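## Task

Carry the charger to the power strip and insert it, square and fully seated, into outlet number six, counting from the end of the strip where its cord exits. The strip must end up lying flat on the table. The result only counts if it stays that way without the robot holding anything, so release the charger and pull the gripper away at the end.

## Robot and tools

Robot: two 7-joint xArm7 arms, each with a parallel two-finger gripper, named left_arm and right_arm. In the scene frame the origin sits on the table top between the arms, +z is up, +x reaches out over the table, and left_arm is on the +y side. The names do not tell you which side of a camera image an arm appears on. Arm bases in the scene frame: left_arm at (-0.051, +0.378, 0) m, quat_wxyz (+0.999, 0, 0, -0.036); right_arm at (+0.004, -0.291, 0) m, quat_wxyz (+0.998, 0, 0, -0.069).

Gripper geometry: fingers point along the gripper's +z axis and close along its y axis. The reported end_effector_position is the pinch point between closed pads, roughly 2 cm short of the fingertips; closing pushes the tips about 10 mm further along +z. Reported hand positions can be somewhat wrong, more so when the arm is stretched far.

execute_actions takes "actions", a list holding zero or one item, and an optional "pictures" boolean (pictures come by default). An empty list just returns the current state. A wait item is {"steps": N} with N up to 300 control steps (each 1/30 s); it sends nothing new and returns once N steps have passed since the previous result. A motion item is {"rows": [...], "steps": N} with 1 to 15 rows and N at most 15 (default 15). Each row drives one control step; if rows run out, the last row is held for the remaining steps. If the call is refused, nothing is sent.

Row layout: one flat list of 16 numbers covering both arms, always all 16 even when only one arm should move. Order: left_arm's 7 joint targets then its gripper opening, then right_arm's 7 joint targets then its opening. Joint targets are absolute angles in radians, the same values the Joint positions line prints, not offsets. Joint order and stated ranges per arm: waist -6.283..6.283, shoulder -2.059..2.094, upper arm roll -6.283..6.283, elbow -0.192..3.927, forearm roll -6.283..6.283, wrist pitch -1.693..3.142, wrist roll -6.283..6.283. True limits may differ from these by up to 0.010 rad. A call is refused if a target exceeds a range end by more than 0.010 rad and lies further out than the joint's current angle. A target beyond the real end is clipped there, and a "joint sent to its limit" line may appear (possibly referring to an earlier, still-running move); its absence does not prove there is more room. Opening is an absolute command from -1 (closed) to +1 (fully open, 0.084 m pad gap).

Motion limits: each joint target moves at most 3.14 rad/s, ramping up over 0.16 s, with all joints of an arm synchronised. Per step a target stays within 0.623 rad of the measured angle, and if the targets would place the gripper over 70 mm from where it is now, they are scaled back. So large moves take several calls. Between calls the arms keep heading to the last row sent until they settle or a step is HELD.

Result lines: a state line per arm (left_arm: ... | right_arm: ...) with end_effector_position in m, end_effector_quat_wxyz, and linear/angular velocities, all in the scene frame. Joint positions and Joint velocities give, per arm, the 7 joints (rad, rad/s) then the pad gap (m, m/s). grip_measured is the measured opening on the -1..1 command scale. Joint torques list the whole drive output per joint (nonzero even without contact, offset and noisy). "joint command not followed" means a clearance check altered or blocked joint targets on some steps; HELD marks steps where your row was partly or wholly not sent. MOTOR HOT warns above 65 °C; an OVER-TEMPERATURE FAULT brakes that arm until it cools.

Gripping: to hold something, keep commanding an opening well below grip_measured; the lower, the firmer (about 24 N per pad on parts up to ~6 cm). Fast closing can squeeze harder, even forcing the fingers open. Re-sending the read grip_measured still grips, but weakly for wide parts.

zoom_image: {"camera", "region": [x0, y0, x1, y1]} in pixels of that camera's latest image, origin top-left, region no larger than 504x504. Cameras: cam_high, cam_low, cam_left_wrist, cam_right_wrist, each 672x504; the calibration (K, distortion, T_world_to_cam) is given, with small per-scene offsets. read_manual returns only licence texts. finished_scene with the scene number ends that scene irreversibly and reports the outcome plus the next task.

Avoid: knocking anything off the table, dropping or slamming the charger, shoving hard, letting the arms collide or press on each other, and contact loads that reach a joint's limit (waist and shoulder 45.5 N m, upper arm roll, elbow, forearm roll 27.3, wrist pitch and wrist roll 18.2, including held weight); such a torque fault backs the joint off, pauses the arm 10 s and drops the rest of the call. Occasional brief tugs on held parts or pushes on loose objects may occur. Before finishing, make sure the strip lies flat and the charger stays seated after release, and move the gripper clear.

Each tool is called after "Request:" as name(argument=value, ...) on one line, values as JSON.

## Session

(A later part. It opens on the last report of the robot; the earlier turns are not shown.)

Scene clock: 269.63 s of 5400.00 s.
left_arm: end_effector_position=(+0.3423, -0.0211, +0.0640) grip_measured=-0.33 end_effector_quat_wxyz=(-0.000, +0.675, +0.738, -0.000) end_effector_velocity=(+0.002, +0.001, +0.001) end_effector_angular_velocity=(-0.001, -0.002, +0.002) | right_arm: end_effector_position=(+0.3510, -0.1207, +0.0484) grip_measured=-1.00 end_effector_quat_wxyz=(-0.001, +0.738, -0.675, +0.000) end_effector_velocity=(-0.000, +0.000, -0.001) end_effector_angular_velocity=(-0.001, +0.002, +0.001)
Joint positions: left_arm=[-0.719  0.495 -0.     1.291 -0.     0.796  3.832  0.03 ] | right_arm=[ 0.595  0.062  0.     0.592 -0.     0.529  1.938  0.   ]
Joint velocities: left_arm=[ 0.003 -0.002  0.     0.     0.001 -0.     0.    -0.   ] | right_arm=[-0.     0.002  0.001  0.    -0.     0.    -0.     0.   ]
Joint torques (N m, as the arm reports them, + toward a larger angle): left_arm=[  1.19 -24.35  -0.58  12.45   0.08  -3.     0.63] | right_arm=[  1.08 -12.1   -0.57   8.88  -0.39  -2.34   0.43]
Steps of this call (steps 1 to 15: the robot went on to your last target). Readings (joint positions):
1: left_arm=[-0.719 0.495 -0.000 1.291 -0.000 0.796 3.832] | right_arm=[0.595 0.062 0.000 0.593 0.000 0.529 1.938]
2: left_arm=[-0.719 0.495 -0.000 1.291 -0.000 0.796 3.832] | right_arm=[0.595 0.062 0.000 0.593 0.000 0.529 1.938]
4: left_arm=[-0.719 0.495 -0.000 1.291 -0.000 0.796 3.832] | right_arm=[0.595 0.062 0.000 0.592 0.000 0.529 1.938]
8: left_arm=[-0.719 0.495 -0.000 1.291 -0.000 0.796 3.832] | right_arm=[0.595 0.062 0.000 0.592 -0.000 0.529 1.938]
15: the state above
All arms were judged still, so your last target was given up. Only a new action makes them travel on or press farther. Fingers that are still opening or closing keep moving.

Request:
execute_actions(actions=[{"rows": [[-0.7188,0.4937,0,1.2918,0,0.7981,3.8319,-1,0.5945,0.0623,0,0.592,0,0.5297,1.9376,-1],[-0.7188,0.4937,0,1.2918,0,0.7981,3.8319,-1,0.5945,0.0623,0,0.592,0,0.5297,1.9376,-1],[-0.7188,0.492,0,1.2923,0,0.8003,3.8319,-1,0.5945,0.0623,0,0.592,0,0.5297,1.9376,-1],[-0.7188,0.492,0,1.2923,0,0.8003,3.8319,-1,0.5945,0.0623,0,0.592,0,0.5297,1.9376,-1],[-0.7188,0.4902,0,1.2927,0,0.8025,3.8319,-1,0.5945,0.0623,0,0.592,0,0.5297,1.9376,-1],[-0.7188,0.4902,0,1.2927,0,0.8025,3.8319,-1,0.5945,0.0623,0,0.592,0,0.5297,1.9376,-1],[-0.7188,0.4885,0,1.2933,0,0.8048,3.8319,-1,0.5945,0.0623,0,0.592,0,0.5297,1.9376,-1],[-0.7188,0.4885,0,1.2933,0,0.8048,3.8319,-1,0.5945,0.0623,0,0.592,0,0.5297,1.9376,-1],[-0.7188,0.4867,0,1.2938,0,0.8071,3.8319,-1,0.5945,0.0623,0,0.592,0,0.5297,1.9376,-1],[-0.7188,0.4867,0,1.2938,0,0.8071,3.8319,-1,0.5945,0.0623,0,0.592,0,0.5297,1.9376,-1],[-0.7188,0.485,0,1.2943,0,0.8093,3.8319,-1,0.5945,0.0623,0,0.592,0,0.5297,1.9376,-1]], "steps": 15}])

Scene clock: 294.23 s of 5400.00 s.
left_arm: end_effector_position=(+0.3420, -0.0197, +0.0668) grip_measured=-0.33 end_effector_quat_wxyz=(-0.002, +0.675, +0.738, +0.000) end_effector_velocity=(+0.002, +0.002, +0.010) end_effector_angular_velocity=(+0.001, -0.002, +0.004) | right_arm: end_effector_position=(+0.3509, -0.1199, +0.0485) grip_measured=-1.00 end_effector_quat_wxyz=(-0.001, +0.739, -0.674, +0.000) end_effector_velocity=(+0.002, +0.001, +0.004) end_effector_angular_velocity=(+0.003, -0.005, +0.001)
Joint positions: left_arm=[-0.719  0.489  0.     1.292  0.     0.807  3.832  0.03 ] | right_arm=[0.595 0.062 0.001 0.593 0.    0.529 1.938 0.   ]
Joint velocities: left_arm=[ 0.003 -0.018  0.002  0.004  0.     0.021  0.001 -0.   ] | right_arm=[ 0.001 -0.007  0.001  0.003  0.     0.005  0.     0.   ]
Joint torques (N m, as the arm reports them, + toward a larger angle): left_arm=[  1.94 -36.72  -0.21  15.53   0.33  -0.68   0.82] | right_arm=[-1.28 -7.9  -1.91  5.08 -0.45 -1.25  0.48]
Steps of this call (steps 1 to 90: nothing new was sent; then 21.10 s passed at rest; steps 91 to 105: all 15 steps of this action). Readings (joint positions):
91: left_arm=[-0.719 0.495 -0.000 1.291 -0.000 0.796 3.832] | right_arm=[0.594 0.063 0.000 0.592 0.000 0.529 1.938]
92: left_arm=[-0.719 0.495 -0.000 1.291 -0.000 0.796 3.832] | right_arm=[0.594 0.063 -0.000 0.592 -0.000 0.529 1.938]
94: left_arm=[-0.719 0.495 -0.000 1.291 0.000 0.797 3.832] | right_arm=[0.595 0.063 0.000 0.592 -0.000 0.529 1.938]
98: left_arm=[-0.719 0.495 0.000 1.292 0.000 0.798 3.832] | right_arm=[0.595 0.063 0.000 0.592 0.000 0.529 1.938]
105: the state above
camera_calibration (this result's frames):
cam_left_wrist: T_world_to_cam=[[0.996488, 0.0836077, -0.00460057, -0.303057], [0.0835639, -0.996462, -0.00901699, 0.0187634], [-0.00533818, 0.00860088, -0.999949, 0.195712], [0, 0, 0, 1]] pos_world=[0.301469, 0.0423515, 0.194477]
cam_right_wrist: T_world_to_cam=[[-0.995081, -0.0988164, 0.00704917, 0.366479], [-0.0988628, 0.995079, -0.00656874, 0.219447], [-0.00636539, -0.00723332, -0.999954, 0.184287], [0, 0, 0, 1]] pos_world=[0.387545, -0.18082, 0.183136]

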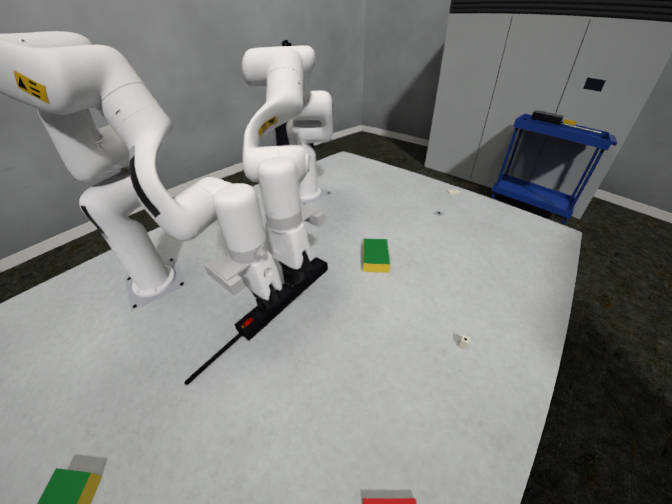

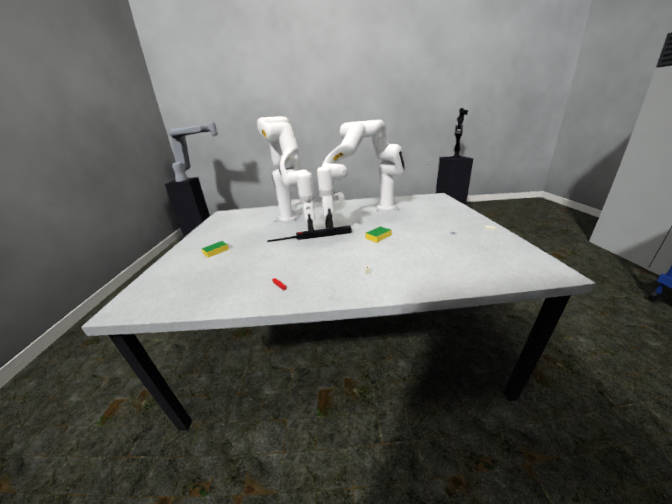

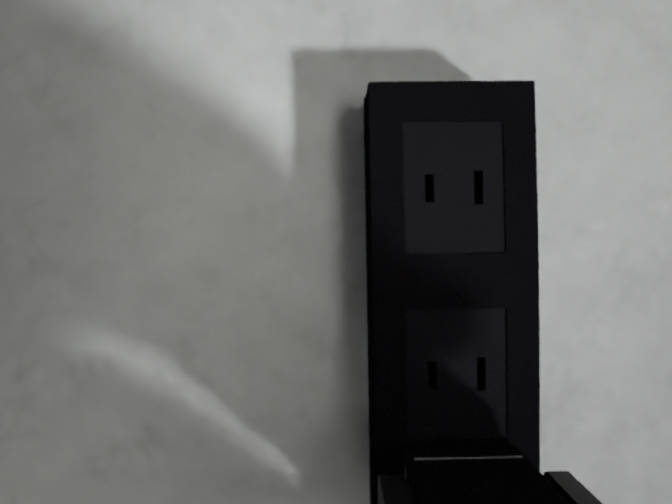

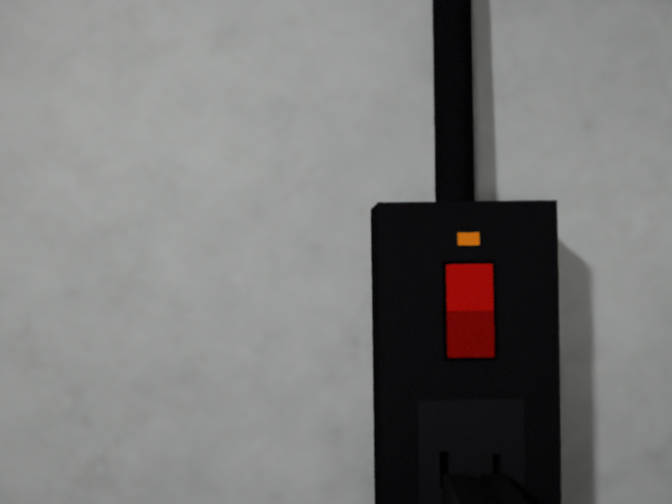

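Request:
execute_actions(actions=[{"rows": [[-0.7188,0.4832,0,1.2948,0,0.8116,3.8319,-1,0.5945,0.0623,0,0.592,0,0.5297,1.9376,-1],[-0.7188,0.4832,0,1.2948,0,0.8116,3.8319,-1,0.5945,0.0623,0,0.592,0,0.5297,1.9376,-1],[-0.7188,0.4815,0,1.2954,0,0.8139,3.8319,-1,0.5945,0.0623,0,0.592,0,0.5297,1.9376,-1],[-0.7188,0.4815,0,1.2954,0,0.8139,3.8319,-1,0.5945,0.0623,0,0.592,0,0.5297,1.9376,-1],[-0.7188,0.4798,0,1.2959,0,0.8161,3.8319,-1,0.5945,0.0623,0,0.592,0,0.5297,1.9376,-1],[-0.7188,0.4798,0,1.2959,0,0.8161,3.8319,-1,0.5945,0.0623,0,0.592,0,0.5297,1.9376,-1],[-0.7188,0.4781,0,1.2965,0,0.8184,3.8319,-1,0.5945,0.0623,0,0.592,0,0.5297,1.9376,-1],[-0.7188,0.4781,0,1.2965,0,0.8184,3.8319,-1,0.5945,0.0623,0,0.592,0,0.5297,1.9376,-1],[-0.7188,0.4764,0,1.297,0,0.8206,3.8319,-1,0.5945,0.0623,0,0.592,0,0.5297,1.9376,-1],[-0.7188,0.4764,0,1.297,0,0.8206,3.8319,-1,0.5945,0.0623,0,0.592,0,0.5297,1.9376,-1],[-0.7188,0.4747,0,1.2976,0,0.8229,3.8319,-1,0.5945,0.0623,0,0.592,0,0.5297,1.9376,-1],[-0.7188,0.4747,0,1.2976,0,0.8229,3.8319,-1,0.5945,0.0623,0,0.592,0,0.5297,1.9376,-1],[-0.7188,0.473,0,1.2982,0,0.8252,3.8319,-1,0.5945,0.0623,0,0.592,0,0.5297,1.9376,-1]], "steps": 15}])

Scene clock: 311.63 s of 5400.00 s.
left_arm: end_effector_position=(+0.3432, -0.0217, +0.0773) grip_measured=-0.33 end_effector_quat_wxyz=(+0.002, +0.675, +0.738, -0.000) end_effector_velocity=(+0.001, +0.002, +0.008) end_effector_angular_velocity=(+0.002, +0.002, +0.004) | right_arm: end_effector_position=(+0.3505, -0.1212, +0.0481) grip_measured=-1.00 end_effector_quat_wxyz=(+0.000, +0.738, -0.675, -0.000) end_effector_velocity=(-0.000, +0.000, -0.000) end_effector_angular_velocity=(-0.000, +0.001, +0.000)
Joint positions: left_arm=[-0.719  0.473 -0.     1.299  0.     0.822  3.832  0.03 ] | right_arm=[ 0.594  0.062 -0.     0.592 -0.     0.53   1.938  0.   ]
Joint velocities: left_arm=[ 0.003 -0.015  0.001  0.005 -0.     0.023  0.    -0.   ] | right_arm=[-0.     0.     0.002  0.001  0.001  0.002  0.     0.   ]
Joint torques (N m, as the arm reports them, + toward a larger angle): left_arm=[  1.62 -30.4   -0.35  15.19   0.09  -2.84   0.54] | right_arm=[ 1.76 -9.91 -0.1   4.11 -0.31  0.07  0.4 ]
Steps of this call (steps 1 to 15: the robot went on to your last target; steps 16 to 90: nothing new was sent; then 13.90 s passed at rest; steps 91 to 105: all 15 steps of this action). Readings (joint positions):
91: left_arm=[-0.719 0.485 -0.000 1.294 -0.000 0.809 3.832] | right_arm=[0.594 0.062 -0.000 0.592 -0.000 0.530 1.938]
92: left_arm=[-0.719 0.485 -0.000 1.295 -0.000 0.810 3.832] | right_arm=[0.594 0.062 -0.000 0.592 -0.000 0.530 1.938]
94: left_arm=[-0.719 0.484 -0.000 1.295 -0.000 0.811 3.832] | right_arm=[0.594 0.062 -0.000 0.592 -0.000 0.530 1.938]
98: left_arm=[-0.719 0.479 -0.000 1.297 0.000 0.815 3.832] | right_arm=[0.594 0.063 -0.000 0.592 -0.000 0.530 1.938]
105: the state above
camera_calibration (this result's frames):
cam_left_wrist: T_world_to_cam=[[0.99658, 0.0826382, -0.000025727, -0.30443], [0.0826377, -0.996575, -0.00302766, 0.0166737], [-0.000275839, 0.00301518, -0.999995, 0.204313], [0, 0, 0, 1]] pos_world=[0.302067, 0.0411581, 0.204355]
cam_right_wrist: T_world_to_cam=[[-0.995288, -0.0965392, 0.00908253, 0.366278], [-0.096609, 0.995293, -0.00759031, 0.219959], [-0.00830702, -0.008432, -0.99993, 0.184345], [0, 0, 0, 1]] pos_world=[0.387333, -0.182009, 0.182675]

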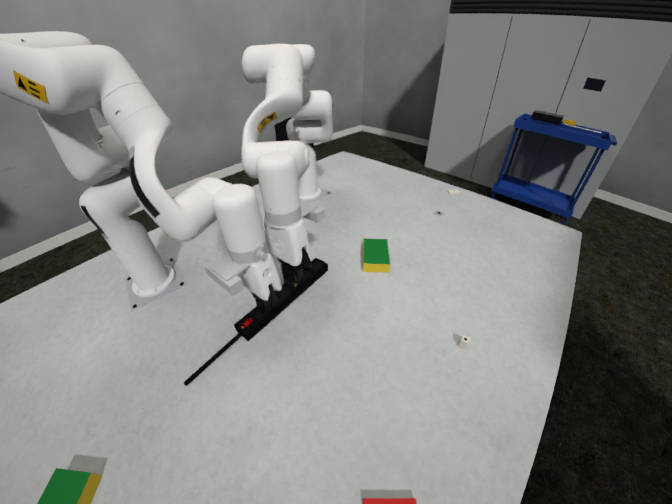

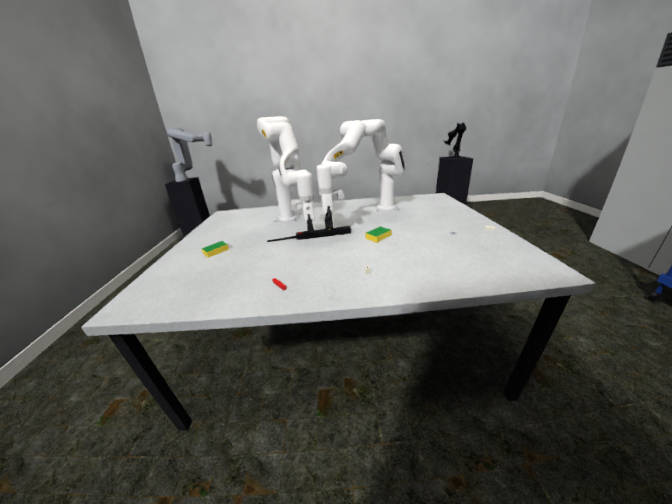

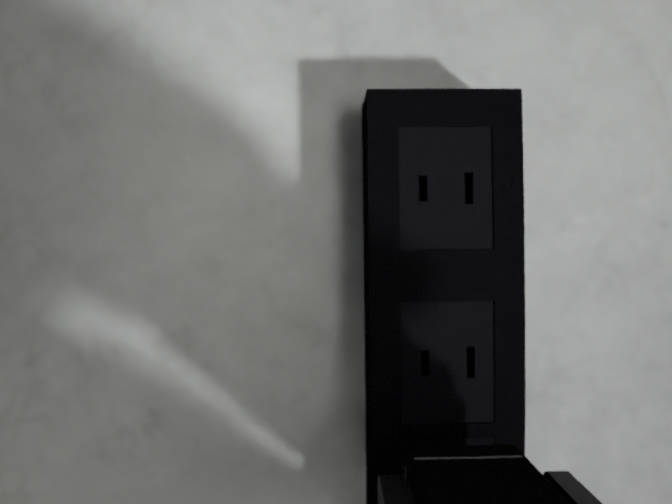

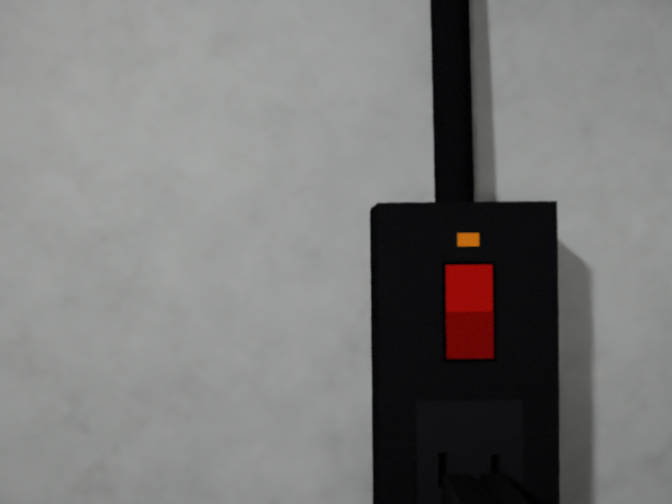

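Request:
execute_actions(actions=[{"rows": [[-0.7188,0.4713,0,1.2988,0,0.8275,3.8319,-1,0.5945,0.0623,0,0.592,0,0.5297,1.9376,-1],[-0.7188,0.4696,0,1.2994,0,0.8298,3.8319,-1,0.5945,0.0623,0,0.592,0,0.5297,1.9376,-1],[-0.7188,0.4679,0,1.3,0,0.8321,3.8319,-1,0.5945,0.0623,0,0.592,0,0.5297,1.9376,-1],[-0.7188,0.4663,0,1.3006,0,0.8343,3.8319,-1,0.5945,0.0623,0,0.592,0,0.5297,1.9376,-1],[-0.7188,0.4646,0,1.3013,0,0.8367,3.8319,-1,0.5945,0.0623,0,0.592,0,0.5297,1.9376,-1],[-0.7188,0.4613,0,1.3026,0,0.8413,3.8319,-1,0.5945,0.0623,0,0.592,0,0.5297,1.9376,-1],[-0.7188,0.458,0,1.3039,0,0.8459,3.8319,-1,0.5945,0.0623,0,0.592,0,0.5297,1.9376,-1],[-0.7188,0.4548,0,1.3053,0,0.8505,3.8319,-1,0.5945,0.0623,0,0.592,0,0.5297,1.9376,-1],[-0.7188,0.4516,0,1.3067,0,0.8552,3.8319,-1,0.5945,0.0623,0,0.592,0,0.5297,1.9376,-1]], "steps": 15}], pictures=false)

Request:
execute_actions(actions=[{"steps": 30}])

Request:
zoom_image(camera="cam_left_wrist", region=[340, 300, 544, 504])

Request:
zoom_image(camera="cam_left_wrist", region=[340, 90, 544, 294])

Request:
zoom_image(camera="cam_high", region=[250, 240, 340, 310])

Scene clock: 331.93 s of 5400.00 s.
left_arm: end_effector_position=(+0.3429, -0.0212, +0.0897) grip_measured=-0.33 end_effector_quat_wxyz=(+0.001, +0.675, +0.738, -0.000) end_effector_velocity=(-0.005, +0.003, +0.000) end_effector_angular_velocity=(+0.014, +0.013, -0.003) | right_arm: end_effector_position=(+0.3507, -0.1209, +0.0483) grip_measured=-1.00 end_effector_quat_wxyz=(+0.000, +0.738, -0.675, -0.000) end_effector_velocity=(+0.000, +0.001, +0.001) end_effector_angular_velocity=(+0.001, -0.001, +0.002)
Joint positions: left_arm=[-0.719  0.452 -0.     1.307  0.     0.853  3.832  0.03 ] | right_arm=[0.595 0.062 0.    0.592 0.    0.53  1.938 0.   ]
Joint velocities: left_arm=[-0.003 -0.006  0.    -0.004  0.001  0.021 -0.    -0.   ] | right_arm=[-0.    -0.001  0.002  0.002 -0.     0.001  0.     0.   ]
Joint torques (N m, as the arm reports them, + toward a larger angle): left_arm=[  1.78 -28.65  -0.2   13.62   0.1   -1.86   0.59] | right_arm=[  4.16 -11.     1.13   6.25   0.    -0.47   0.39]
Steps of this call (steps 1 to 15: the robot went on to your last target; steps 16 to 90: nothing new was sent; then 16.80 s passed at rest; steps 91 to 105: all 15 steps of this action). Readings (joint positions):
91: left_arm=[-0.719 0.473 0.000 1.298 0.000 0.825 3.832] | right_arm=[0.595 0.062 0.000 0.592 0.000 0.530 1.938]
92: left_arm=[-0.719 0.473 0.000 1.298 -0.000 0.826 3.832] | right_arm=[0.595 0.062 0.000 0.592 0.000 0.530 1.938]
94: left_arm=[-0.719 0.471 -0.000 1.299 -0.000 0.828 3.832] | right_arm=[0.595 0.062 0.000 0.592 0.000 0.530 1.938]
98: left_arm=[-0.719 0.464 0.000 1.301 0.000 0.837 3.832] | right_arm=[0.595 0.062 0.000 0.592 0.000 0.530 1.938]
105: the state above

Scene clock: 332.93 s of 5400.00 s.
left_arm: end_effector_position=(+0.3426, -0.0210, +0.0900) grip_measured=-0.33 end_effector_quat_wxyz=(-0.000, +0.675, +0.738, +0.000) end_effector_velocity=(-0.000, +0.000, -0.000) end_effector_angular_velocity=(+0.001, +0.001, -0.001) | right_arm: end_effector_position=(+0.3507, -0.1209, +0.0483) grip_measured=-1.00 end_effector_quat_wxyz=(+0.000, +0.738, -0.675, -0.000) end_effector_velocity=(-0.000, -0.000, -0.001) end_effector_angular_velocity=(-0.001, +0.001, -0.000)
Joint positions: left_arm=[-0.719  0.452 -0.     1.307 -0.     0.855  3.832  0.03 ] | right_arm=[0.595 0.062 0.    0.592 0.    0.53  1.938 0.   ]
Joint velocities: left_arm=[-0.     0.001 -0.    -0.     0.     0.     0.001  0.   ] | right_arm=[-0.     0.001  0.    -0.001 -0.    -0.001 -0.     0.   ]
Joint torques (N m, as the arm reports them, + toward a larger angle): left_arm=[  1.63 -29.15  -0.34  13.79   0.17  -1.86   0.52] | right_arm=[  4.35 -11.62   1.48   6.55   0.    -0.52   0.36]
Steps of this call (steps 1 to 15: the robot went on to your last target; steps 16 to 30: nothing new was sent). Readings (joint positions):
1: left_arm=[-0.719 0.452 -0.000 1.307 0.000 0.854 3.832] | right_arm=[0.595 0.062 0.000 0.592 0.000 0.530 1.938]
2: left_arm=[-0.719 0.452 -0.000 1.306 0.000 0.854 3.832] | right_arm=[0.595 0.062 0.000 0.592 0.000 0.530 1.938]
4: left_arm=[-0.719 0.452 0.000 1.306 -0.000 0.855 3.832] | right_arm=[0.595 0.062 0.000 0.592 0.000 0.530 1.938]
8: left_arm=[-0.719 0.452 0.000 1.307 -0.000 0.855 3.832] | right_arm=[0.595 0.062 0.000 0.592 0.000 0.530 1.938]
30: the state above
All arms were judged still, so your last target was given up. Only a new action makes them travel on or press farther. Fingers that are still opening or closing keep moving.
camera_calibration (this result's frames):
cam_left_wrist: T_world_to_cam=[[0.996562, 0.08283, -0.00202381, -0.303695], [0.0828179, -0.99655, -0.00546207, 0.0176369], [-0.00246925, 0.00527568, -0.999983, 0.217807], [0, 0, 0, 1]] pos_world=[0.301728, 0.041582, 0.217285]
cam_right_wrist: T_world_to_cam=[[-0.995237, -0.0971228, 0.00835867, 0.366404], [-0.097184, 0.99524, -0.00724979, 0.219796], [-0.00761476, -0.00802759, -0.999939, 0.184363], [0, 0, 0, 1]] pos_world=[0.387423, -0.181683, 0.182882]

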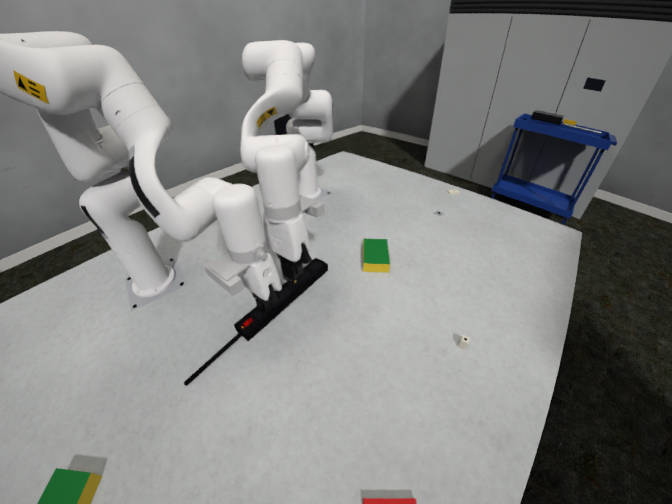

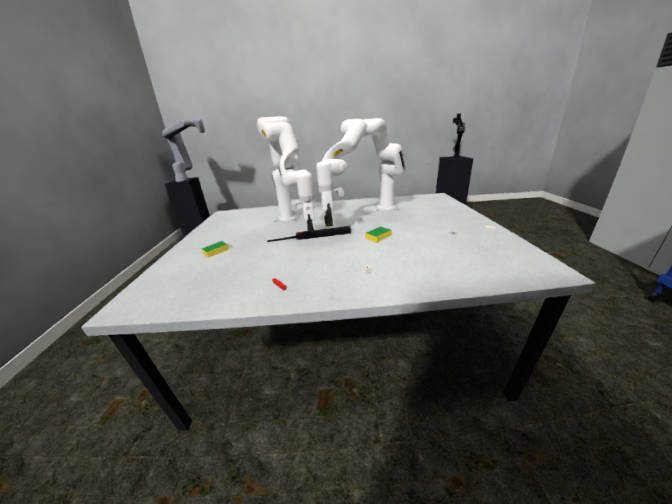

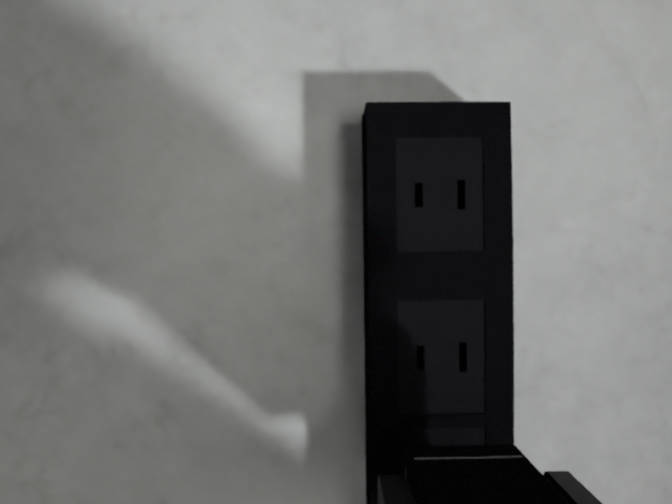

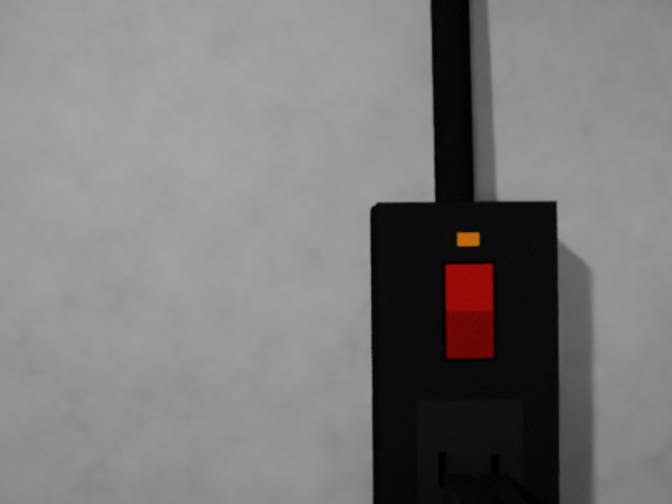

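Region (340, 300, 544, 504) of cam_left_wrist's 672x504 image, scaled by 2.471, with more detail than that image has.

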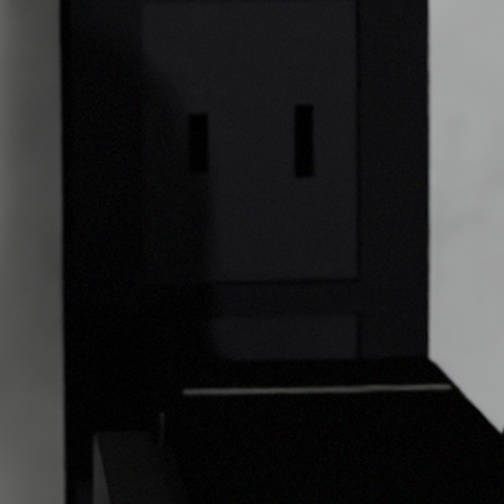

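Region (340, 90, 544, 294) of cam_left_wrist's 672x504 image, scaled by 2.471, with more detail than that image has.

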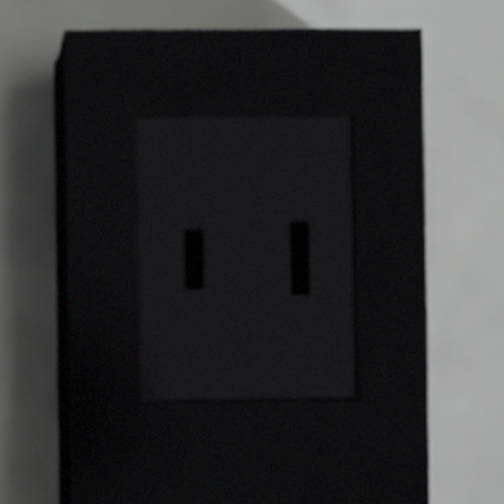

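Region (250, 240, 340, 310) of cam_high's 672x504 image, scaled by 5.600, with more detail than that image has.

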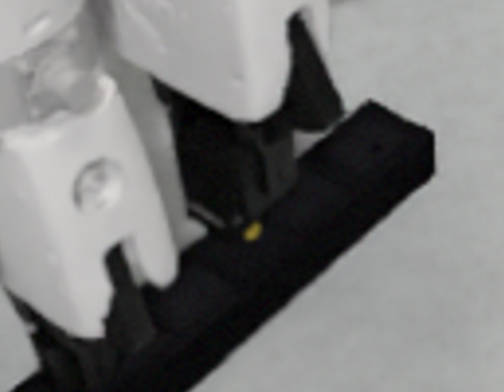

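Request:
execute_actions(actions=[{"rows": [[-0.7133,0.4424,0,1.2929,0,0.8506,3.8374,-1,0.5945,0.0623,0,0.592,0,0.5297,1.9376,-1],[-0.7077,0.4332,0,1.2791,0,0.8459,3.843,-1,0.5945,0.0623,0,0.592,0,0.5297,1.9376,-1],[-0.6994,0.4195,0,1.2584,0,0.839,3.8513,-1,0.5945,0.0623,0,0.592,0,0.5297,1.9376,-1],[-0.6911,0.4057,0,1.2377,0,0.832,3.8596,-1,0.5945,0.0623,0,0.592,0,0.5297,1.9376,-1],[-0.6828,0.3919,0,1.217,0,0.8251,3.8679,-1,0.5945,0.0623,0,0.592,0,0.5297,1.9376,-1],[-0.6744,0.3782,0,1.1963,0,0.8181,3.8763,-1,0.5945,0.0623,0,0.592,0,0.5297,1.9376,-1],[-0.6661,0.3644,0,1.1755,0,0.8112,3.8846,-1,0.5945,0.0623,0,0.592,0,0.5297,1.9376,-1],[-0.6578,0.3506,0,1.1548,0,0.8042,3.8929,-1,0.5945,0.0623,0,0.592,0,0.5297,1.9376,-1],[-0.6495,0.3369,0,1.1341,0,0.7973,3.9012,-1,0.5945,0.0623,0,0.592,0,0.5297,1.9376,-1],[-0.6412,0.3231,0,1.1134,0,0.7903,3.9095,-1,0.5945,0.0623,0,0.592,0,0.5297,1.9376,-1],[-0.6329,0.3093,0,1.0927,0,0.7834,3.9178,-1,0.5945,0.0623,0,0.592,0,0.5297,1.9376,-1],[-0.6245,0.2956,0,1.072,0,0.7764,3.9262,-1,0.5945,0.0623,0,0.592,0,0.5297,1.9376,-1],[-0.6162,0.2818,0,1.0513,0,0.7695,3.9345,-1,0.5945,0.0623,0,0.592,0,0.5297,1.9376,-1],[-0.6107,0.2726,0,1.0375,0,0.7648,3.94,-1,0.5945,0.0623,0,0.592,0,0.5297,1.9376,-1],[-0.6079,0.26805,0,1.03058,0,0.76253,3.9428,-1,0.5945,0.0623,0,0.592,0,0.5297,1.9376,-1]], "steps": 15}], pictures=false)

Request:
execute_actions(actions=[{"steps": 35}])

Request:
zoom_image(camera="cam_left_wrist", region=[340, 300, 544, 504])

Scene clock: 366.57 s of 5400.00 s.
left_arm: end_effector_position=(+0.3386, +0.0462, +0.0907) grip_measured=-0.33 end_effector_quat_wxyz=(-0.000, +0.675, +0.738, +0.000) end_effector_velocity=(-0.028, +0.178, -0.004) end_effector_angular_velocity=(+0.004, +0.004, +0.005) | right_arm: end_effector_position=(+0.3507, -0.1209, +0.0483) grip_measured=-1.00 end_effector_quat_wxyz=(+0.000, +0.738, -0.675, -0.000) end_effector_velocity=(+0.001, +0.000, +0.000) end_effector_angular_velocity=(+0.001, -0.001, -0.001)
Joint positions: left_arm=[-0.632  0.309  0.     1.093  0.     0.784  3.918  0.03 ] | right_arm=[ 0.595  0.062  0.     0.592 -0.     0.53   1.938  0.   ]
Joint velocities: left_arm=[ 0.227 -0.377  0.003 -0.568  0.    -0.185  0.224 -0.   ] | right_arm=[ 0.     0.    -0.     0.001  0.001 -0.     0.     0.   ]
Joint torques (N m, as the arm reports them, + toward a larger angle): left_arm=[  0.5  -24.17  -0.62  13.94   0.15  -1.79   0.65] | right_arm=[  4.36 -11.85   1.04   6.41   0.01  -0.46   0.52]
Steps of this call (steps 1 to 90: nothing new was sent; then 30.13 s passed at rest; steps 91 to 105: all 15 steps of this action). Readings (joint positions):
91: left_arm=[-0.719 0.451 -0.000 1.306 0.000 0.855 3.832] | right_arm=[0.594 0.062 -0.000 0.592 -0.000 0.530 1.938]
92: left_arm=[-0.718 0.450 -0.000 1.304 -0.000 0.854 3.833] | right_arm=[0.594 0.062 -0.000 0.592 -0.000 0.530 1.938]
94: left_arm=[-0.713 0.441 -0.001 1.290 -0.000 0.849 3.839] | right_arm=[0.594 0.062 0.000 0.592 -0.000 0.530 1.938]
98: left_arm=[-0.688 0.400 0.000 1.230 0.000 0.829 3.863] | right_arm=[0.594 0.062 -0.000 0.592 -0.000 0.530 1.938]
105: the state above

Scene clock: 367.73 s of 5400.00 s.
left_arm: end_effector_position=(+0.3349, +0.0651, +0.0900) grip_measured=-0.33 end_effector_quat_wxyz=(-0.000, +0.675, +0.738, +0.000) end_effector_velocity=(-0.000, -0.000, +0.000) end_effector_angular_velocity=(-0.000, -0.001, -0.001) | right_arm: end_effector_position=(+0.3507, -0.1209, +0.0483) grip_measured=-1.00 end_effector_quat_wxyz=(-0.000, +0.738, -0.675, -0.000) end_effector_velocity=(+0.000, -0.000, +0.000) end_effector_angular_velocity=(+0.001, -0.000, -0.001)
Joint positions: left_arm=[-0.608  0.268 -0.     1.031 -0.     0.763  3.943  0.03 ] | right_arm=[ 0.594  0.062 -0.     0.592 -0.     0.53   1.938  0.   ]
Joint velocities: left_arm=[-0.    -0.001 -0.    -0.     0.    -0.     0.     0.   ] | right_arm=[ 0.     0.    -0.001  0.     0.001 -0.     0.     0.   ]
Joint torques (N m, as the arm reports them, + toward a larger angle): left_arm=[  1.8  -24.6   -0.26  13.21   0.1   -1.95   0.55] | right_arm=[  4.16 -12.16   1.2    6.37   0.22  -0.61   0.49]
Steps of this call (steps 1 to 30: the robot went on to your last target; steps 31 to 35: nothing new was sent). Readings (joint positions):
1: left_arm=[-0.625 0.297 0.001 1.075 0.000 0.778 3.925] | right_arm=[0.595 0.062 -0.000 0.592 0.000 0.530 1.938]
2: left_arm=[-0.620 0.288 0.001 1.061 0.000 0.774 3.930] | right_arm=[0.595 0.062 0.000 0.592 -0.000 0.530 1.938]
4: left_arm=[-0.613 0.278 0.001 1.046 0.000 0.768 3.936] | right_arm=[0.595 0.062 0.000 0.592 -0.000 0.530 1.938]
8: left_arm=[-0.610 0.271 -0.001 1.035 -0.000 0.764 3.941] | right_arm=[0.595 0.062 0.000 0.592 -0.000 0.530 1.938]
35: the state above
All arms were judged still, so your last target was given up. Only a new action makes them travel on or press farther. Fingers that are still opening or closing keep moving.
camera_calibration (this result's frames):
cam_left_wrist: T_world_to_cam=[[0.996562, 0.0828227, -0.00195864, -0.303186], [0.0828112, -0.996551, -0.00538412, 0.10399], [-0.00239781, 0.00520342, -0.999984, 0.21736], [0, 0, 0, 1]] pos_world=[0.294053, 0.127611, 0.217322]
cam_right_wrist: T_world_to_cam=[[-0.995238, -0.097122, 0.0083295, 0.366416], [-0.0971829, 0.99524, -0.00723911, 0.219792], [-0.00758678, -0.00801412, -0.999939, 0.184364], [0, 0, 0, 1]] pos_world=[0.38743, -0.181681, 0.182892]

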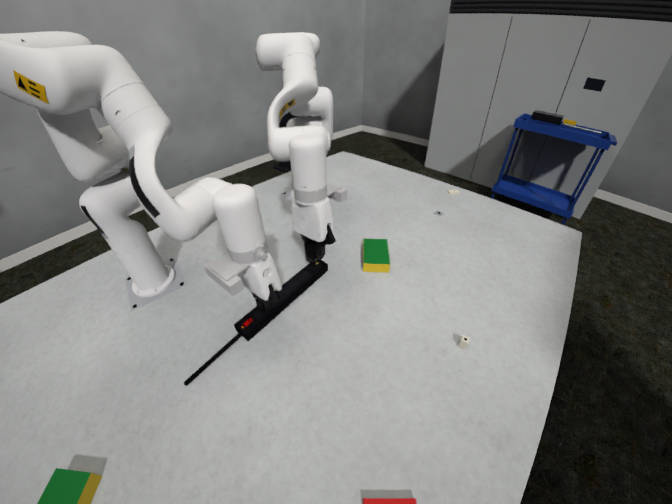

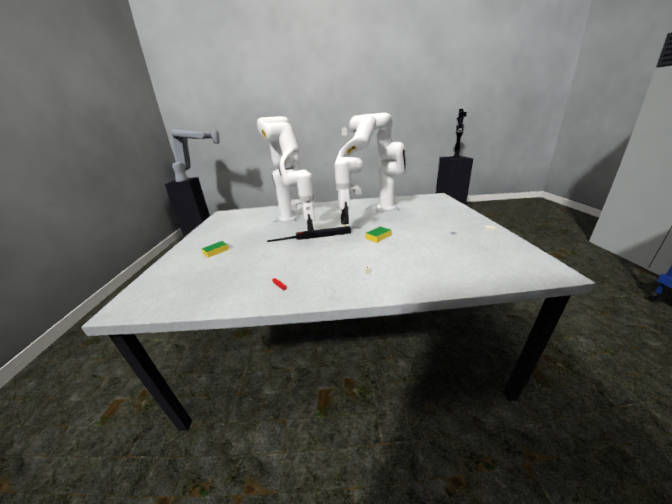

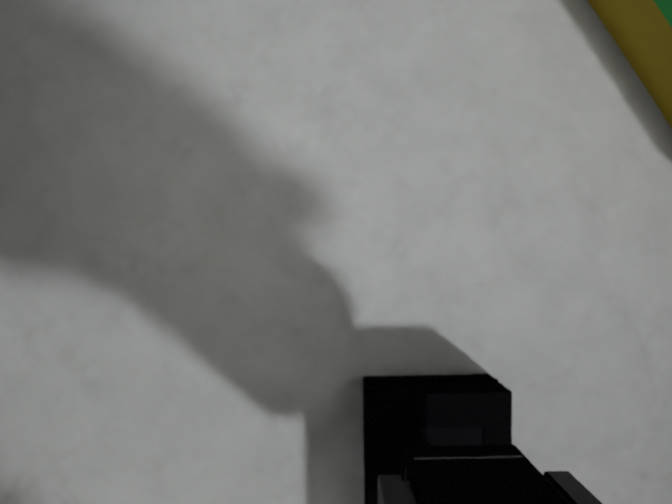

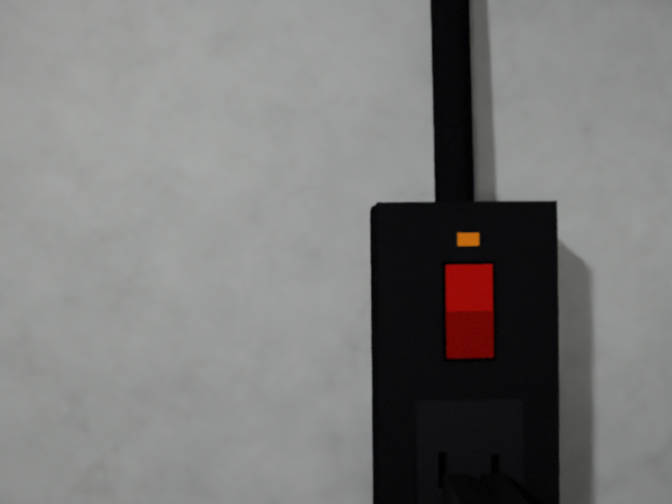

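Region (340, 300, 544, 504) of cam_left_wrist's 672x504 image, scaled by 2.471, with more detail than that image has.

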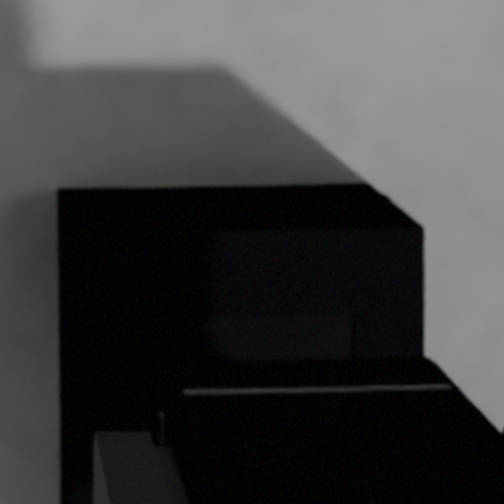

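Request:
execute_actions(actions=[{"rows": [[-0.60876,0.26638,0,1.02818,0,0.7618,3.94194,-1,0.5945,0.0623,0,0.592,0,0.5297,1.9376,-1]], "steps": 15}], pictures=false)

Request:
execute_actions(actions=[{"steps": 15}])

Request:
zoom_image(camera="cam_left_wrist", region=[340, 300, 544, 504])

Scene clock: 387.60 s of 5400.00 s.
left_arm: end_effector_position=(+0.3342, +0.0651, +0.0900) grip_measured=-0.33 end_effector_quat_wxyz=(+0.000, +0.675, +0.738, +0.000) end_effector_velocity=(-0.001, -0.000, -0.001) end_effector_angular_velocity=(+0.001, +0.001, -0.002) | right_arm: end_effector_position=(+0.3507, -0.1209, +0.0483) grip_measured=-1.00 end_effector_quat_wxyz=(-0.000, +0.738, -0.675, -0.000) end_effector_velocity=(-0.000, +0.000, +0.000) end_effector_angular_velocity=(-0.000, +0.001, +0.001)
Joint positions: left_arm=[-0.609  0.266  0.     1.028  0.     0.762  3.942  0.03 ] | right_arm=[ 0.594  0.062 -0.     0.592  0.     0.53   1.938  0.   ]
Joint velocities: left_arm=[-0.001  0.002 -0.    -0.    -0.    -0.     0.001 -0.   ] | right_arm=[ 0.    -0.     0.001  0.     0.     0.002 -0.     0.   ]
Joint torques (N m, as the arm reports them, + toward a larger angle): left_arm=[  1.7  -24.59  -0.22  13.14   0.09  -1.81   0.56] | right_arm=[  4.3  -11.72   1.49   6.79   0.16  -0.55   0.42]
Steps of this call (steps 1 to 90: nothing new was sent; then 16.37 s passed at rest; steps 91 to 105: all 15 steps of this action). Readings (joint positions):
91: left_arm=[-0.608 0.268 0.000 1.031 0.000 0.762 3.943] | right_arm=[0.594 0.062 -0.000 0.592 0.000 0.530 1.938]
92: left_arm=[-0.608 0.268 0.000 1.030 0.000 0.762 3.943] | right_arm=[0.594 0.062 -0.000 0.592 -0.000 0.530 1.938]
94: left_arm=[-0.608 0.267 0.000 1.029 0.000 0.762 3.942] | right_arm=[0.594 0.062 -0.000 0.592 0.000 0.530 1.938]
98: left_arm=[-0.609 0.267 -0.000 1.028 -0.000 0.762 3.942] | right_arm=[0.594 0.062 -0.000 0.592 -0.000 0.530 1.938]
105: the state above

Scene clock: 388.10 s of 5400.00 s.
left_arm: end_effector_position=(+0.3342, +0.0651, +0.0900) grip_measured=-0.33 end_effector_quat_wxyz=(-0.000, +0.675, +0.738, +0.000) end_effector_velocity=(-0.001, -0.001, +0.001) end_effector_angular_velocity=(-0.001, -0.001, -0.003) | right_arm: end_effector_position=(+0.3507, -0.1209, +0.0483) grip_measured=-1.00 end_effector_quat_wxyz=(-0.000, +0.738, -0.675, -0.000) end_effector_velocity=(-0.000, +0.000, -0.000) end_effector_angular_velocity=(-0.000, +0.001, +0.000)
Joint positions: left_arm=[-0.609  0.266  0.     1.028  0.     0.762  3.942  0.03 ] | right_arm=[0.594 0.062 0.    0.592 0.    0.53  1.938 0.   ]
Joint velocities: left_arm=[-0.002 -0.001 -0.001 -0.     0.    -0.    -0.001 -0.   ] | right_arm=[-0.     0.     0.001 -0.     0.     0.    -0.     0.   ]
Joint torques (N m, as the arm reports them, + toward a larger angle): left_arm=[  1.77 -24.69  -0.25  13.2   -0.03  -1.88   0.57] | right_arm=[  4.36 -11.37   1.28   6.56  -0.07  -0.5    0.52]
Steps of this call (steps 1 to 15: the robot went on to your last target). Readings (joint positions):
1: left_arm=[-0.609 0.266 0.000 1.028 0.000 0.762 3.942] | right_arm=[0.594 0.062 -0.000 0.592 0.000 0.530 1.938]
2: left_arm=[-0.609 0.266 0.000 1.028 0.000 0.762 3.942] | right_arm=[0.594 0.062 -0.000 0.592 0.000 0.530 1.938]
4: left_arm=[-0.609 0.266 0.000 1.028 0.000 0.762 3.942] | right_arm=[0.594 0.062 0.000 0.592 0.000 0.530 1.938]
8: left_arm=[-0.609 0.266 0.000 1.028 0.000 0.762 3.942] | right_arm=[0.595 0.062 0.000 0.592 -0.000 0.530 1.938]
15: the state above
All arms were judged still, so your last target was given up. Only a new action makes them travel on or press farther. Fingers that are still opening or closing keep moving.
camera_calibration (this result's frames):
cam_left_wrist: T_world_to_cam=[[0.996562, 0.0828314, -0.00195698, -0.302467], [0.0828198, -0.99655, -0.00538392, 0.104091], [-0.00239618, 0.00520333, -0.999984, 0.217358], [0, 0, 0, 1]] pos_world=[0.293327, 0.127655, 0.217323]
cam_right_wrist: T_world_to_cam=[[-0.995238, -0.0971216, 0.00832799, 0.366417], [-0.0971825, 0.99524, -0.0072384, 0.219791], [-0.00758535, -0.00801326, -0.999939, 0.184364], [0, 0, 0, 1]] pos_world=[0.38743, -0.181681, 0.182892]

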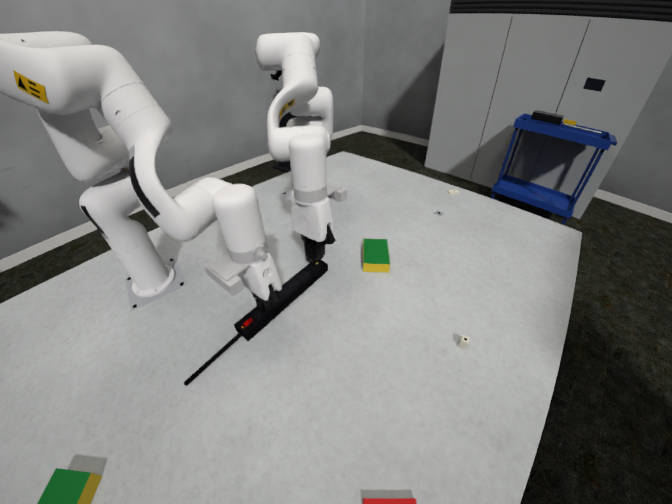

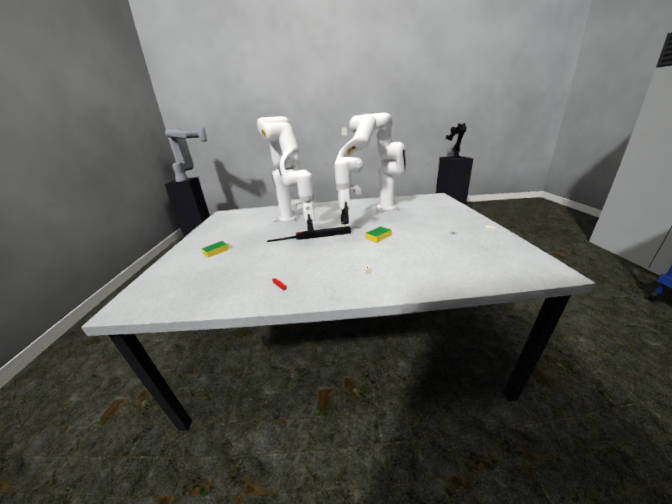

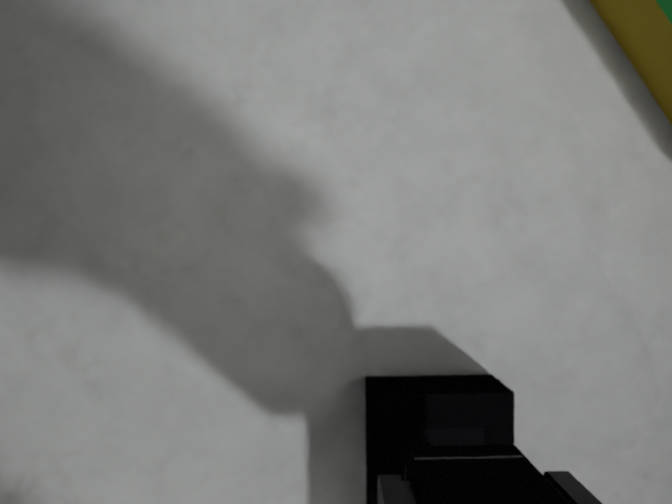

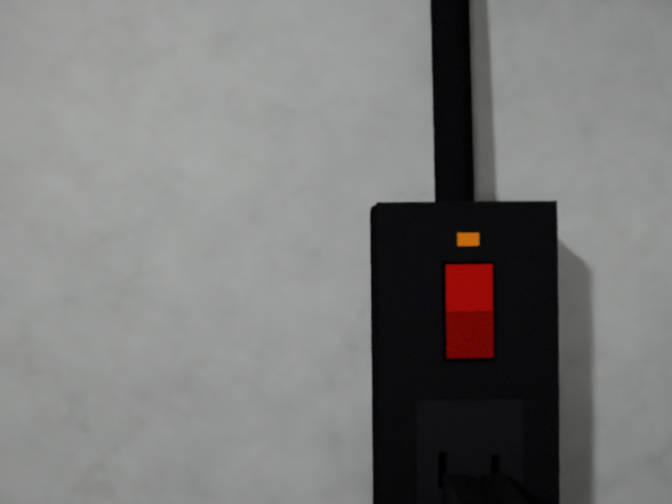

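Region (340, 300, 544, 504) of cam_left_wrist's 672x504 image, scaled by 2.471, with more detail than that image has.

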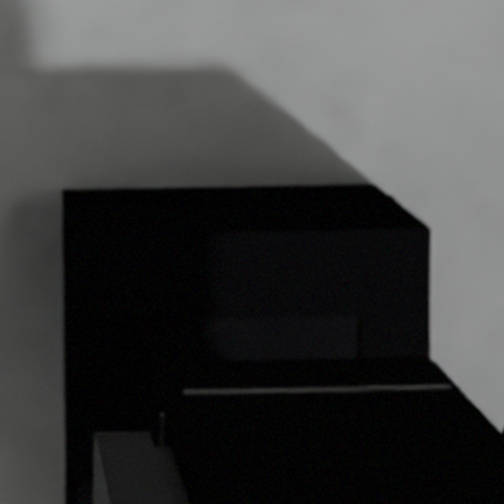

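Request:
execute_actions(actions=[{"rows": [[-0.60876,0.26826,0,1.02747,0,0.75921,3.94194,-1,0.5945,0.0623,0,0.592,0,0.5297,1.9376,-1],[-0.60876,0.27015,0,1.02676,0,0.75661,3.94194,-1,0.5945,0.0623,0,0.592,0,0.5297,1.9376,-1],[-0.60876,0.27205,0,1.02606,0,0.75401,3.94194,-1,0.5945,0.0623,0,0.592,0,0.5297,1.9376,-1],[-0.60876,0.27395,0,1.02538,0,0.75143,3.94194,-1,0.5945,0.0623,0,0.592,0,0.5297,1.9376,-1],[-0.60876,0.27586,0,1.0247,0,0.74884,3.94194,-1,0.5945,0.0623,0,0.592,0,0.5297,1.9376,-1],[-0.60876,0.27778,0,1.02404,0,0.74626,3.94194,-1,0.5945,0.0623,0,0.592,0,0.5297,1.9376,-1],[-0.60876,0.2797,0,1.02338,0,0.74368,3.94194,-1,0.5945,0.0623,0,0.592,0,0.5297,1.9376,-1],[-0.60876,0.2797,0,1.02338,0,0.74368,3.94194,-1,0.5945,0.0623,0,0.592,0,0.5297,1.9376,-1],[-0.60876,0.28164,0,1.02273,0,0.74109,3.94194,-1,0.5945,0.0623,0,0.592,0,0.5297,1.9376,-1],[-0.60876,0.28164,0,1.02273,0,0.74109,3.94194,-1,0.5945,0.0623,0,0.592,0,0.5297,1.9376,-1],[-0.60876,0.28358,0,1.02209,0,0.73851,3.94194,-1,0.5945,0.0623,0,0.592,0,0.5297,1.9376,-1],[-0.60876,0.28358,0,1.02209,0,0.73851,3.94194,-1,0.5945,0.0623,0,0.592,0,0.5297,1.9376,-1],[-0.60876,0.28553,0,1.02147,0,0.73594,3.94194,-1,0.5945,0.0623,0,0.592,0,0.5297,1.9376,-1],[-0.60876,0.28553,0,1.02147,0,0.73594,3.94194,-1,0.5945,0.0623,0,0.592,0,0.5297,1.9376,-1],[-0.60876,0.28748,0,1.02085,0,0.73337,3.94194,-1,0.5945,0.0623,0,0.592,0,0.5297,1.9376,-1]], "steps": 15}], pictures=false)

Request:
execute_actions(actions=[{"rows": [[-0.60876,0.28748,0,1.02085,0,0.73337,3.94194,-1,0.5945,0.0623,0,0.592,0,0.5297,1.9376,-1],[-0.60876,0.28944,0,1.02024,0,0.7308,3.94194,-1,0.5945,0.0623,0,0.592,0,0.5297,1.9376,-1],[-0.60876,0.28944,0,1.02024,0,0.7308,3.94194,-1,0.5945,0.0623,0,0.592,0,0.5297,1.9376,-1],[-0.60876,0.29141,0,1.01964,0,0.72823,3.94194,-1,0.5945,0.0623,0,0.592,0,0.5297,1.9376,-1]], "steps": 12}], pictures=false)

Scene clock: 425.63 s of 5400.00 s.
left_arm: end_effector_position=(+0.3342, +0.0651, +0.0812) grip_measured=-0.33 end_effector_quat_wxyz=(-0.000, +0.675, +0.738, +0.000) end_effector_velocity=(+0.000, -0.000, -0.015) end_effector_angular_velocity=(-0.001, -0.000, +0.000) | right_arm: end_effector_position=(+0.3507, -0.1209, +0.0483) grip_measured=-1.00 end_effector_quat_wxyz=(-0.000, +0.738, -0.675, -0.000) end_effector_velocity=(+0.000, -0.000, +0.000) end_effector_angular_velocity=(+0.001, -0.001, -0.001)
Joint positions: left_arm=[-0.609  0.283 -0.     1.022  0.     0.739  3.942  0.03 ] | right_arm=[0.595 0.062 0.    0.592 0.    0.53  1.938 0.   ]
Joint velocities: left_arm=[ 0.001  0.03  -0.001 -0.01  -0.    -0.041  0.     0.   ] | right_arm=[-0.    -0.001 -0.    -0.     0.001 -0.001 -0.     0.   ]
Joint torques (N m, as the arm reports them, + toward a larger angle): left_arm=[  1.65 -24.59  -0.22  13.05   0.14  -1.87   0.58] | right_arm=[  4.03 -11.69   1.31   6.23   0.19  -0.53   0.47]
Steps of this call (steps 1 to 90: nothing new was sent; then 34.03 s passed at rest; steps 91 to 105: all 15 steps of this action). Readings (joint positions):
91: left_arm=[-0.609 0.266 -0.000 1.028 -0.000 0.762 3.942] | right_arm=[0.594 0.062 0.000 0.592 0.000 0.530 1.938]
92: left_arm=[-0.609 0.267 -0.000 1.028 0.000 0.761 3.942] | right_arm=[0.595 0.062 -0.000 0.592 0.000 0.530 1.938]
94: left_arm=[-0.609 0.269 -0.000 1.028 0.000 0.758 3.942] | right_arm=[0.595 0.062 0.000 0.592 -0.000 0.530 1.938]
98: left_arm=[-0.609 0.275 0.000 1.025 -0.000 0.750 3.942] | right_arm=[0.595 0.062 0.000 0.592 0.000 0.530 1.938]
105: the state above

Scene clock: 426.03 s of 5400.00 s.
left_arm: end_effector_position=(+0.3342, +0.0651, +0.0772) grip_measured=-0.33 end_effector_quat_wxyz=(+0.000, +0.675, +0.738, +0.000) end_effector_velocity=(+0.001, -0.000, -0.000) end_effector_angular_velocity=(-0.002, -0.002, +0.001) | right_arm: end_effector_position=(+0.3507, -0.1209, +0.0483) grip_measured=-1.00 end_effector_quat_wxyz=(-0.000, +0.738, -0.675, -0.000) end_effector_velocity=(-0.000, -0.000, +0.000) end_effector_angular_velocity=(+0.000, +0.001, -0.001)
Joint positions: left_arm=[-0.609  0.291  0.     1.02   0.     0.729  3.942  0.03 ] | right_arm=[ 0.594  0.062  0.     0.592 -0.     0.53   1.938  0.   ]
Joint velocities: left_arm=[ 0.     0.002  0.001  0.    -0.    -0.004  0.    -0.   ] | right_arm=[-0.    -0.001  0.    -0.     0.001  0.002 -0.     0.   ]
Joint torques (N m, as the arm reports them, + toward a larger angle): left_arm=[  1.79 -24.89  -0.29  13.07   0.16  -1.84   0.52] | right_arm=[  3.98 -11.63   1.67   6.29   0.    -0.51   0.53]
Steps of this call (steps 1 to 12: all 12 steps of this action). Readings (joint positions):
1: left_arm=[-0.609 0.284 -0.000 1.022 0.000 0.737 3.942] | right_arm=[0.594 0.062 0.000 0.592 0.000 0.530 1.938]
2: left_arm=[-0.609 0.285 -0.000 1.022 0.000 0.736 3.942] | right_arm=[0.594 0.062 0.000 0.592 0.000 0.530 1.938]
4: left_arm=[-0.609 0.287 -0.000 1.021 0.000 0.734 3.942] | right_arm=[0.594 0.062 0.000 0.592 0.000 0.530 1.938]
8: left_arm=[-0.609 0.290 -0.000 1.020 -0.000 0.730 3.942] | right_arm=[0.594 0.062 0.000 0.592 -0.000 0.530 1.938]
12: the state above


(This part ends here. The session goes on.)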